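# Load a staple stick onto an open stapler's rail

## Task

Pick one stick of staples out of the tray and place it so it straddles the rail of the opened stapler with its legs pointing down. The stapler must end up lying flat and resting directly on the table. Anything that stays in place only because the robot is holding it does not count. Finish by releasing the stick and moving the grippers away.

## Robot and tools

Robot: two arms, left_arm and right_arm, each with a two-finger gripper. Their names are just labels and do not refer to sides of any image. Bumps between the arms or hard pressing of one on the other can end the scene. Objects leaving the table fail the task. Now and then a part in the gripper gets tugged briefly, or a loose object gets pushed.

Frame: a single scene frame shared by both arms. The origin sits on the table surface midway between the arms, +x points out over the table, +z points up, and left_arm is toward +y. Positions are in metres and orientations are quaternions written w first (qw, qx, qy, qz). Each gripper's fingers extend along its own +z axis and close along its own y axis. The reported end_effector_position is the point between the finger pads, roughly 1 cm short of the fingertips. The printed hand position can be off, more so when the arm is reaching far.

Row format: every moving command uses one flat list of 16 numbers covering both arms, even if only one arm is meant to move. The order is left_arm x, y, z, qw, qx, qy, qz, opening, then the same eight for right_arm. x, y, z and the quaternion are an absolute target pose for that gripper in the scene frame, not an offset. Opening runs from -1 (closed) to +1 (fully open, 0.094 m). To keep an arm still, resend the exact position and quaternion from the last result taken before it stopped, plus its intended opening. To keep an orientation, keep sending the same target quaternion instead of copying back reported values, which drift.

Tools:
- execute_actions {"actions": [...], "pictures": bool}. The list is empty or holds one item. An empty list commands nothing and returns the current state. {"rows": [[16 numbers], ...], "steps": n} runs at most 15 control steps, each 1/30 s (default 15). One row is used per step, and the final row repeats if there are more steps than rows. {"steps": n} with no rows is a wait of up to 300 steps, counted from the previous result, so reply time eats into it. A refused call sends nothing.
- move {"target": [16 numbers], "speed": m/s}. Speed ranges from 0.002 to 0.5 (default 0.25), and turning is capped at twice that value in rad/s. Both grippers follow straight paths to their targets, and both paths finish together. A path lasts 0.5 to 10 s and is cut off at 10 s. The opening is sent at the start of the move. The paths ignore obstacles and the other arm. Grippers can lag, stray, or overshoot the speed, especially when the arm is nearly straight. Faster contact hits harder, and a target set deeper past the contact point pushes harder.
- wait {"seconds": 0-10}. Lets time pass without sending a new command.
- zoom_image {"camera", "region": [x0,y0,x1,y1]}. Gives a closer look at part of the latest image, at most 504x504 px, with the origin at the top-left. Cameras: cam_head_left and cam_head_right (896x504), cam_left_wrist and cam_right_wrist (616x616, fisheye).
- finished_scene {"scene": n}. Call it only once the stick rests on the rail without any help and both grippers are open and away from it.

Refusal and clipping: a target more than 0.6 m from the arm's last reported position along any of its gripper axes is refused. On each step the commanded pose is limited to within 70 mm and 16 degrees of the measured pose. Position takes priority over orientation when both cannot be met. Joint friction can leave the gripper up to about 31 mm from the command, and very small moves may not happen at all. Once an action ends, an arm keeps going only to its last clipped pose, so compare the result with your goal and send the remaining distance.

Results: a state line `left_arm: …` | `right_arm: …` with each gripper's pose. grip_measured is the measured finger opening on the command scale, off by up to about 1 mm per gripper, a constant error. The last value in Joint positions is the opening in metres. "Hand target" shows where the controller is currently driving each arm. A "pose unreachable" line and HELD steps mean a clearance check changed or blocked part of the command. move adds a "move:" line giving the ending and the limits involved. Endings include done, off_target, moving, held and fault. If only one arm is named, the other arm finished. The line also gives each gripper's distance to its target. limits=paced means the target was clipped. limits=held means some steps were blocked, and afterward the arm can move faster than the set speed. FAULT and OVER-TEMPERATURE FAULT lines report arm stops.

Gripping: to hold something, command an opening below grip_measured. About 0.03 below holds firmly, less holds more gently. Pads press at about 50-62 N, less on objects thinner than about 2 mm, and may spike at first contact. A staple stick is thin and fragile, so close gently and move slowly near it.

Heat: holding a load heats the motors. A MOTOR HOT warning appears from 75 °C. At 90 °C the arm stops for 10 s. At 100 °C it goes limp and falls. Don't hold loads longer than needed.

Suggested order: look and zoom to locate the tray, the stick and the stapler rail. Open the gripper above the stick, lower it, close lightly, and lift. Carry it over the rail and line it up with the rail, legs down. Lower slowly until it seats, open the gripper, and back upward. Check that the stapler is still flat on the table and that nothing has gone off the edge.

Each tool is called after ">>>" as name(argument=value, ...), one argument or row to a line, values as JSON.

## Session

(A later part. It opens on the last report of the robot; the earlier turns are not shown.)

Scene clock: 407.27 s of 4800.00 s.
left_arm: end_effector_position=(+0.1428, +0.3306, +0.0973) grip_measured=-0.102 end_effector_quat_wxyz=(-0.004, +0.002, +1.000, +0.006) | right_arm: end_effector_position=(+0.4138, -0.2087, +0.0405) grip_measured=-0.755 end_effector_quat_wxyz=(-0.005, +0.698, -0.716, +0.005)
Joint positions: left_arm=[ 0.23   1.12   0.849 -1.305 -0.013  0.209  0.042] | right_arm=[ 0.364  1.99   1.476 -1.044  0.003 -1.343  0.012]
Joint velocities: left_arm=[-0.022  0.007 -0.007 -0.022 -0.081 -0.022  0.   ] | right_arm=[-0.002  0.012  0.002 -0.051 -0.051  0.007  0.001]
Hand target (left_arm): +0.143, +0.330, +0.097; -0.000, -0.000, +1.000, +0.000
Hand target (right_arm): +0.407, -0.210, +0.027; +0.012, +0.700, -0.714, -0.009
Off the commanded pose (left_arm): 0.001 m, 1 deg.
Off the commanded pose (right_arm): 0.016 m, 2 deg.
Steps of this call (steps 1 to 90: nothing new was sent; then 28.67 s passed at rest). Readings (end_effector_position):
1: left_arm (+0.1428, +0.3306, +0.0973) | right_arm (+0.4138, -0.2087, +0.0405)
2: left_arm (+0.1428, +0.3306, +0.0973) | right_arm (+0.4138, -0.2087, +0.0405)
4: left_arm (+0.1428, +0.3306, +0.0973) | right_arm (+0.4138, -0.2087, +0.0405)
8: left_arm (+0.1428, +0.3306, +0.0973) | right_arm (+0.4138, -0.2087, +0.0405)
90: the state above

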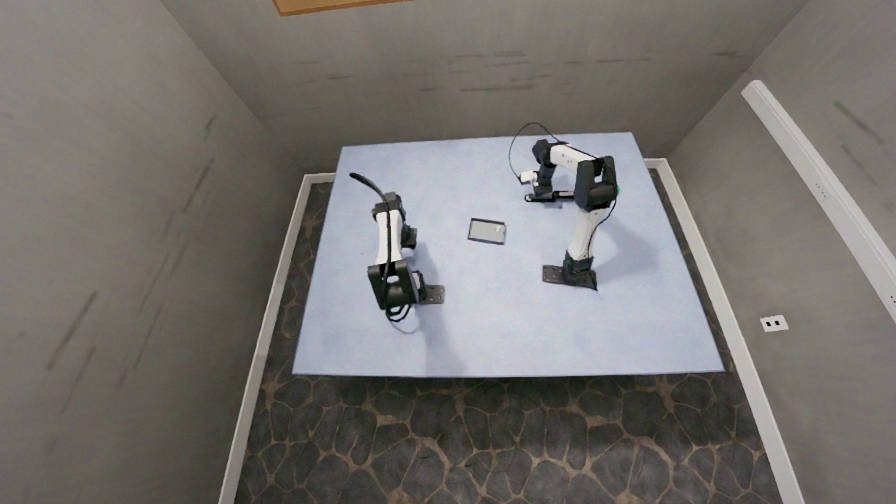

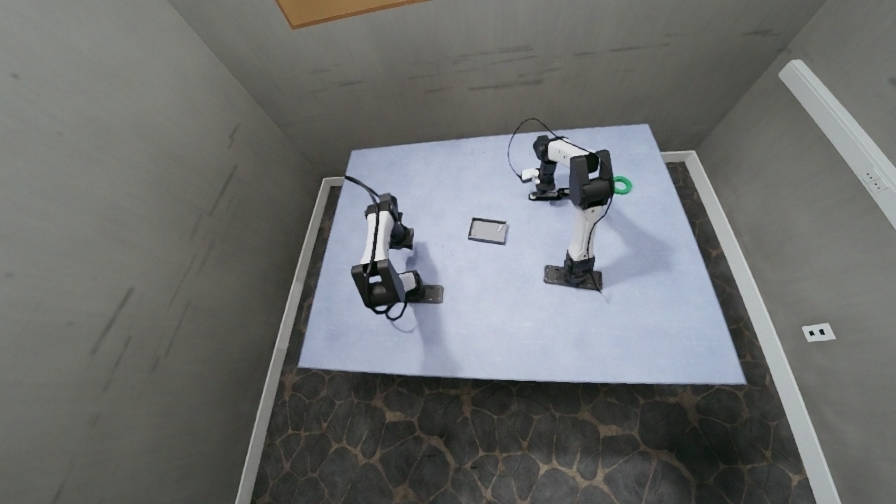

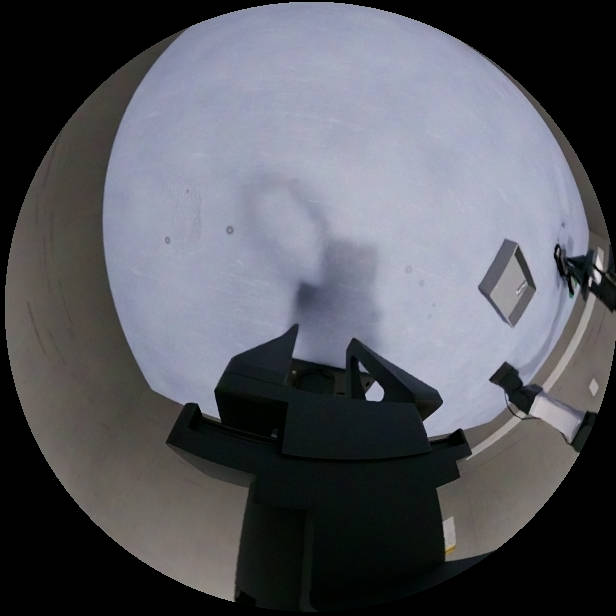

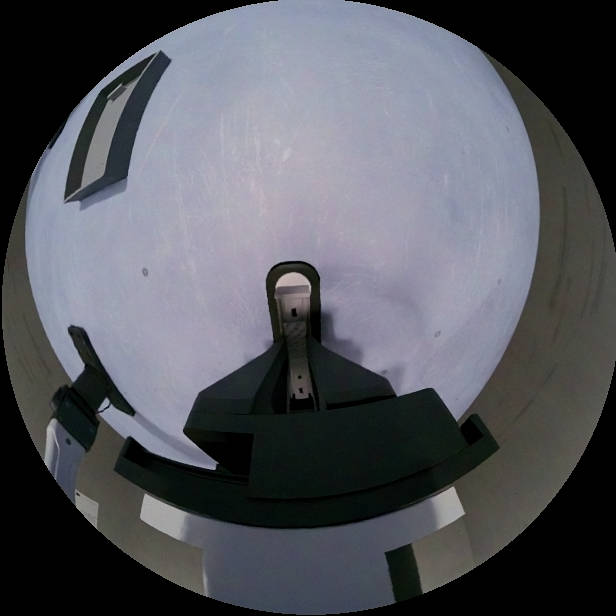

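>>> execute_actions(
  actions=[
    {"rows":[[0.143,0.33,0.097,0,0,1,0,-0.1,0.409,-0.2098,0.0228,0.012,0.70,-0.714,-0.0085,-0.785]]},
  ],
  pictures=false,
)

Scene clock: 414.13 s of 4800.00 s.
left_arm: end_effector_position=(+0.1428, +0.3306, +0.0973) grip_measured=-0.102 end_effector_quat_wxyz=(-0.004, +0.002, +1.000, +0.006) | right_arm: end_effector_position=(+0.4138, -0.2087, +0.0405) grip_measured=-0.755 end_effector_quat_wxyz=(-0.005, +0.698, -0.716, +0.005)
Joint positions: left_arm=[ 0.23   1.12   0.849 -1.305 -0.013  0.209  0.042] | right_arm=[ 0.364  1.99   1.476 -1.044  0.003 -1.343  0.012]
Joint velocities: left_arm=[ 0.007 -0.012 -0.007 -0.007 -0.022 -0.037 -0.001] | right_arm=[-0.022 -0.017  0.002  0.007 -0.007 -0.051  0.001]
Hand target (left_arm): +0.143, +0.330, +0.097; -0.000, -0.000, +1.000, +0.000
Hand target (right_arm): +0.409, -0.210, +0.023; +0.012, +0.700, -0.714, -0.009
Off the commanded pose (left_arm): 0.001 m, 1 deg.
Off the commanded pose (right_arm): 0.018 m, 2 deg.
Steps of this call (steps 1 to 90: nothing new was sent; then 3.37 s passed at rest; steps 91 to 105: all 15 steps of this action). Readings (end_effector_position):
91: left_arm (+0.1428, +0.3306, +0.0973) | right_arm (+0.4138, -0.2087, +0.0405)
92: left_arm (+0.1428, +0.3306, +0.0973) | right_arm (+0.4138, -0.2087, +0.0405)
94: left_arm (+0.1428, +0.3306, +0.0973) | right_arm (+0.4138, -0.2087, +0.0405)
98: left_arm (+0.1428, +0.3306, +0.0973) | right_arm (+0.4138, -0.2087, +0.0405)
105: the state above

Contact. Relieve and release.

>>> execute_actions(
  actions=[
    {"rows":[[0.143,0.33,0.097,0,0,1,0,-0.1,0.4138,-0.2087,0.039,-0.005,0.698,-0.716,0.005,-0.785],[0.143,0.33,0.097,0,0,1,0,-0.1,0.4138,-0.2087,0.039,-0.005,0.698,-0.716,0.005,-0.785],[0.143,0.33,0.097,0,0,1,0,-0.1,0.4138,-0.2087,0.039,-0.005,0.698,-0.716,0.005,-0.785],[0.143,0.33,0.097,0,0,1,0,-0.1,0.4138,-0.2087,0.039,-0.005,0.698,-0.716,0.005,-0.785],[0.143,0.33,0.097,0,0,1,0,-0.1,0.4138,-0.2087,0.039,-0.005,0.698,-0.716,0.005,-0.785],[0.143,0.33,0.097,0,0,1,0,-0.1,0.4138,-0.2087,0.039,-0.005,0.698,-0.716,0.005,-0.785],[0.143,0.33,0.097,0,0,1,0,-0.1,0.4138,-0.2087,0.039,-0.005,0.698,-0.716,0.005,-0.7]]},
  ],
  pictures=false,
)

>>> move(
  target=[0.143,0.33,0.097,0,0,1,0,-0.1,0.4138,-0.225,0.085,-0.005,0.698,-0.716,0.005,-0.4],
  speed=0.05,
)

>>> zoom_image(
  camera="cam_right_wrist",
  region=[230, 220, 370, 360],
)

Scene clock: 432.50 s of 4800.00 s.
left_arm: end_effector_position=(+0.1428, +0.3306, +0.0973) grip_measured=-0.102 end_effector_quat_wxyz=(-0.004, +0.002, +1.000, +0.006) | right_arm: end_effector_position=(+0.4140, -0.2087, +0.0405) grip_measured=-0.701 end_effector_quat_wxyz=(-0.005, +0.698, -0.716, +0.005)
Joint positions: left_arm=[ 0.23   1.12   0.849 -1.305 -0.013  0.209  0.042] | right_arm=[ 0.364  1.99   1.476 -1.043  0.003 -1.342  0.014]
Joint velocities: left_arm=[-0.007 -0.002  0.007  0.007  0.022 -0.022 -0.   ] | right_arm=[ 0.007  0.017 -0.007 -0.066  0.051 -0.022 -0.001]
Hand target (left_arm): +0.143, +0.330, +0.097; -0.000, -0.000, +1.000, +0.000
Hand target (right_arm): +0.414, -0.209, +0.039; -0.005, +0.698, -0.716, +0.005
Off the commanded pose (left_arm): 0.001 m, 1 deg.
Off the commanded pose (right_arm): 0.002 m, 0 deg.
Steps of this call (steps 1 to 90: nothing new was sent; then 14.87 s passed at rest; steps 91 to 105: all 15 steps of this action). Readings (end_effector_position):
91: left_arm (+0.1428, +0.3306, +0.0973) | right_arm (+0.4138, -0.2087, +0.0405)
92: left_arm (+0.1428, +0.3306, +0.0973) | right_arm (+0.4138, -0.2087, +0.0405)
94: left_arm (+0.1428, +0.3306, +0.0973) | right_arm (+0.4138, -0.2087, +0.0405)
98: left_arm (+0.1428, +0.3306, +0.0973) | right_arm (+0.4139, -0.2087, +0.0405)
105: the state above

Scene clock: 434.13 s of 4800.00 s.
left_arm: end_effector_position=(+0.1428, +0.3306, +0.0973) grip_measured=-0.102 end_effector_quat_wxyz=(-0.004, +0.002, +1.000, +0.006) | right_arm: end_effector_position=(+0.4079, -0.2229, +0.0722) grip_measured=-0.401 end_effector_quat_wxyz=(+0.009, +0.699, -0.715, -0.004)
Joint positions: left_arm=[ 0.23   1.12   0.849 -1.305 -0.013  0.209  0.042] | right_arm=[ 0.329  1.962  1.564 -1.192  0.003 -1.379  0.028]
Joint velocities: left_arm=[-0.017 -0.017 -0.007  0.007  0.007  0.007  0.   ] | right_arm=[-0.022 -0.002 -0.002  0.022  0.037  0.022 -0.   ]
Hand target (left_arm): +0.143, +0.330, +0.097; -0.000, -0.000, +1.000, +0.000
Hand target (right_arm): +0.413, -0.225, +0.085; -0.005, +0.698, -0.716, +0.005
Off the commanded pose (left_arm): 0.001 m, 1 deg.
Off the commanded pose (right_arm): 0.014 m, 2 deg.
move: off_target (right_arm)

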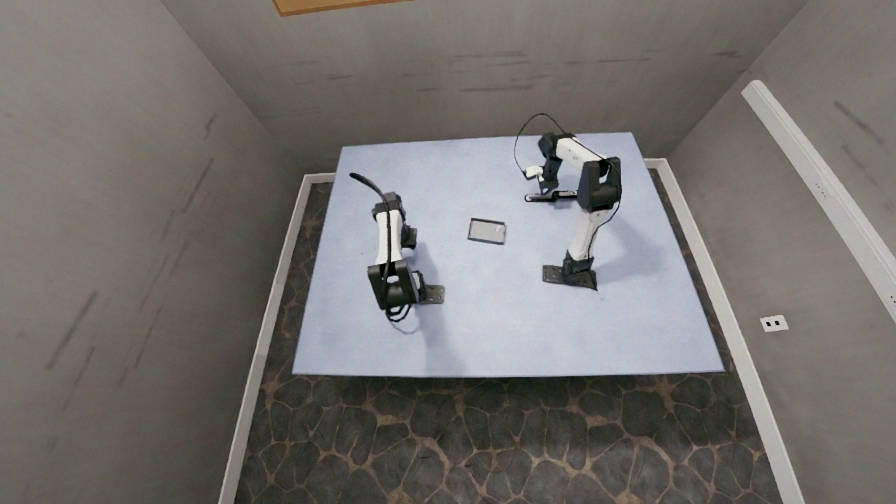

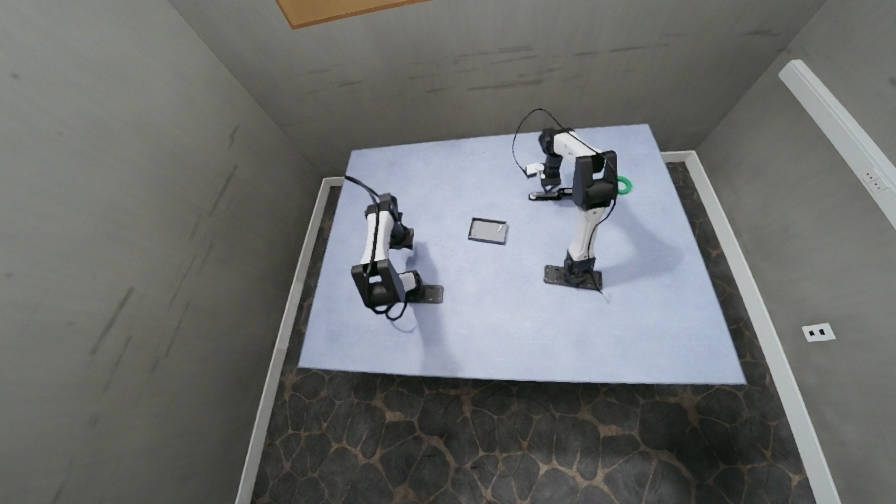

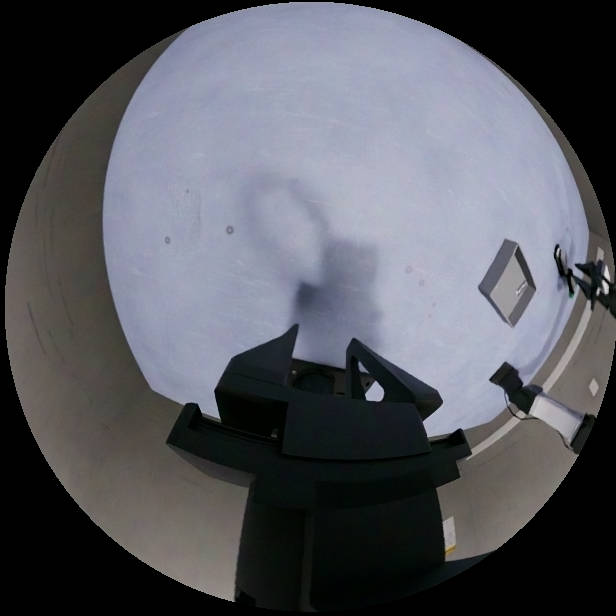

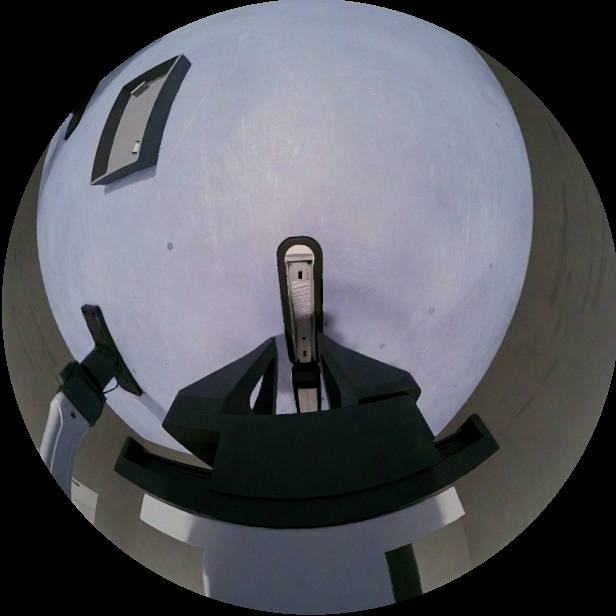

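Region (230, 220, 370, 360) of cam_right_wrist's 616x616 image, scaled by 3.600, with more detail than that image has.

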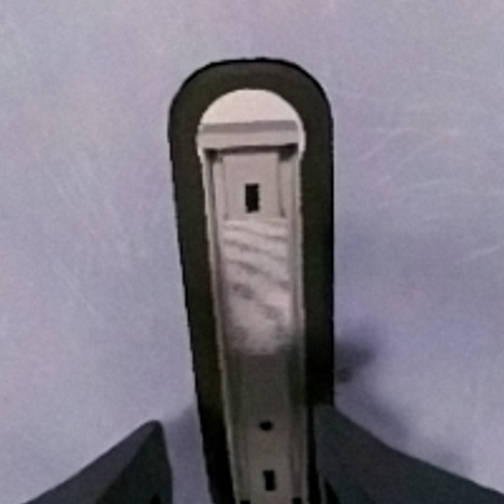

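Looks seated; get an oblique view while moving clear.

>>> move(
  target=[0.143,0.33,0.097,0,0,1,0,-0.1,0.32,-0.25,0.085,-0.005,0.698,-0.716,0.005,-0.4],
)

>>> zoom_image(
  camera="cam_right_wrist",
  region=[340, 200, 500, 360],
)

Scene clock: 440.27 s of 4800.00 s.
left_arm: end_effector_position=(+0.1428, +0.3306, +0.0973) grip_measured=-0.102 end_effector_quat_wxyz=(-0.004, +0.002, +1.000, +0.006) | right_arm: end_effector_position=(+0.3221, -0.2464, +0.0864) grip_measured=-0.401 end_effector_quat_wxyz=(-0.002, +0.698, -0.716, +0.004)
Joint positions: left_arm=[ 0.23   1.12   0.849 -1.305 -0.013  0.209  0.042] | right_arm=[ 0.297  1.596  1.176 -1.143  0.003 -1.411  0.028]
Joint velocities: left_arm=[-0.007  0.017  0.032 -0.051  0.037 -0.066 -0.001] | right_arm=[-0.007 -0.017 -0.002  0.066 -0.007  0.007  0.   ]
Hand target (left_arm): +0.143, +0.330, +0.097; -0.000, -0.000, +1.000, +0.000
Hand target (right_arm): +0.320, -0.249, +0.085; -0.005, +0.698, -0.716, +0.005
Off the commanded pose (left_arm): 0.001 m, 1 deg.
Off the commanded pose (right_arm): 0.004 m, 0 deg.
After step 90, 2.33 s passed at rest.
move: done

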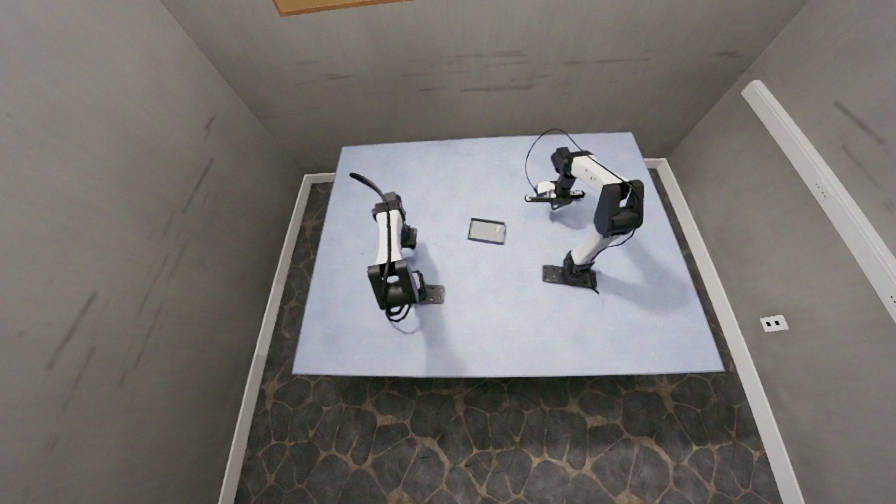

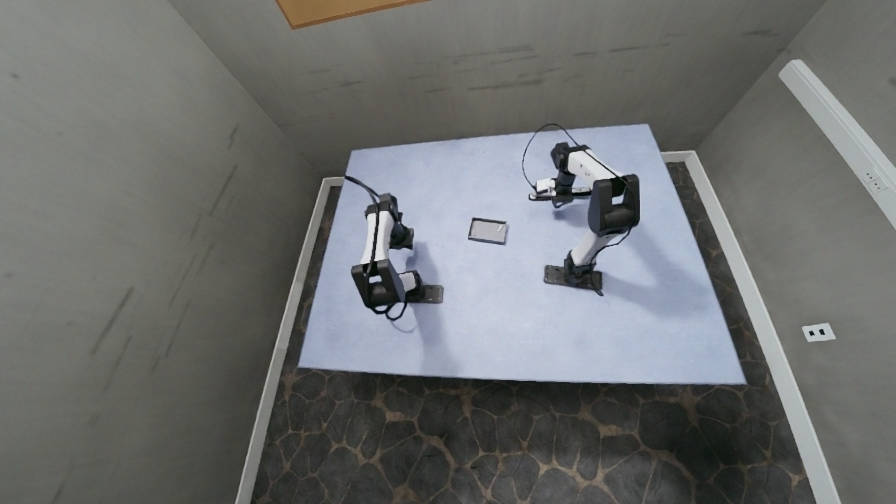

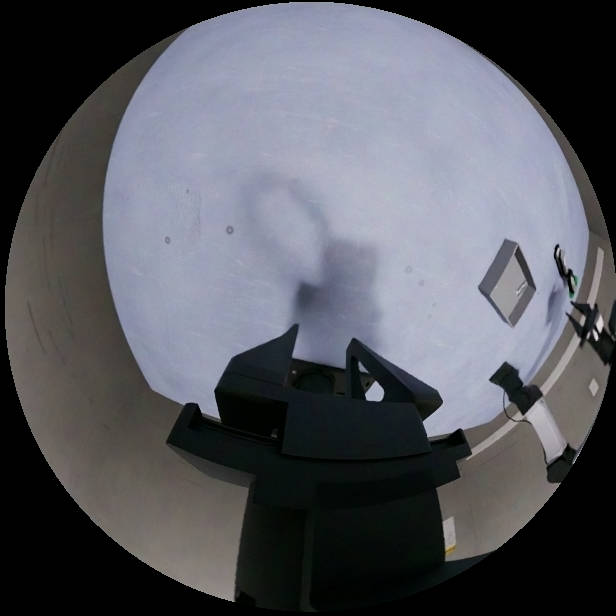

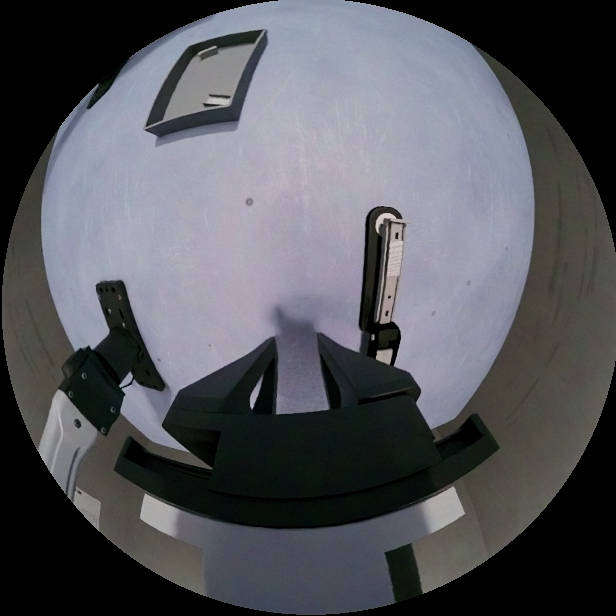

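Region (340, 200, 500, 360) of cam_right_wrist's 616x616 image, scaled by 3.150, with more detail than that image has.

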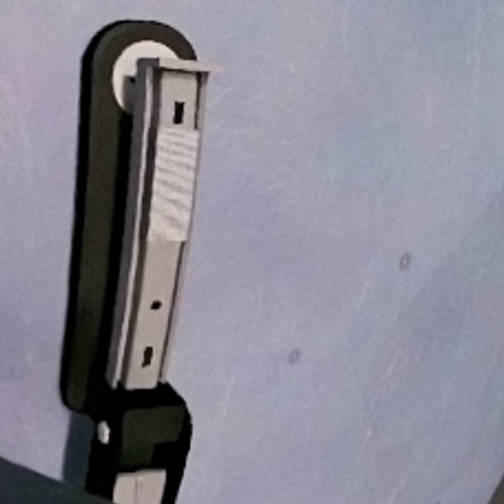

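Seated flush.

>>> finished_scene(
  scene=1,
)

The scene is finished: the task was done.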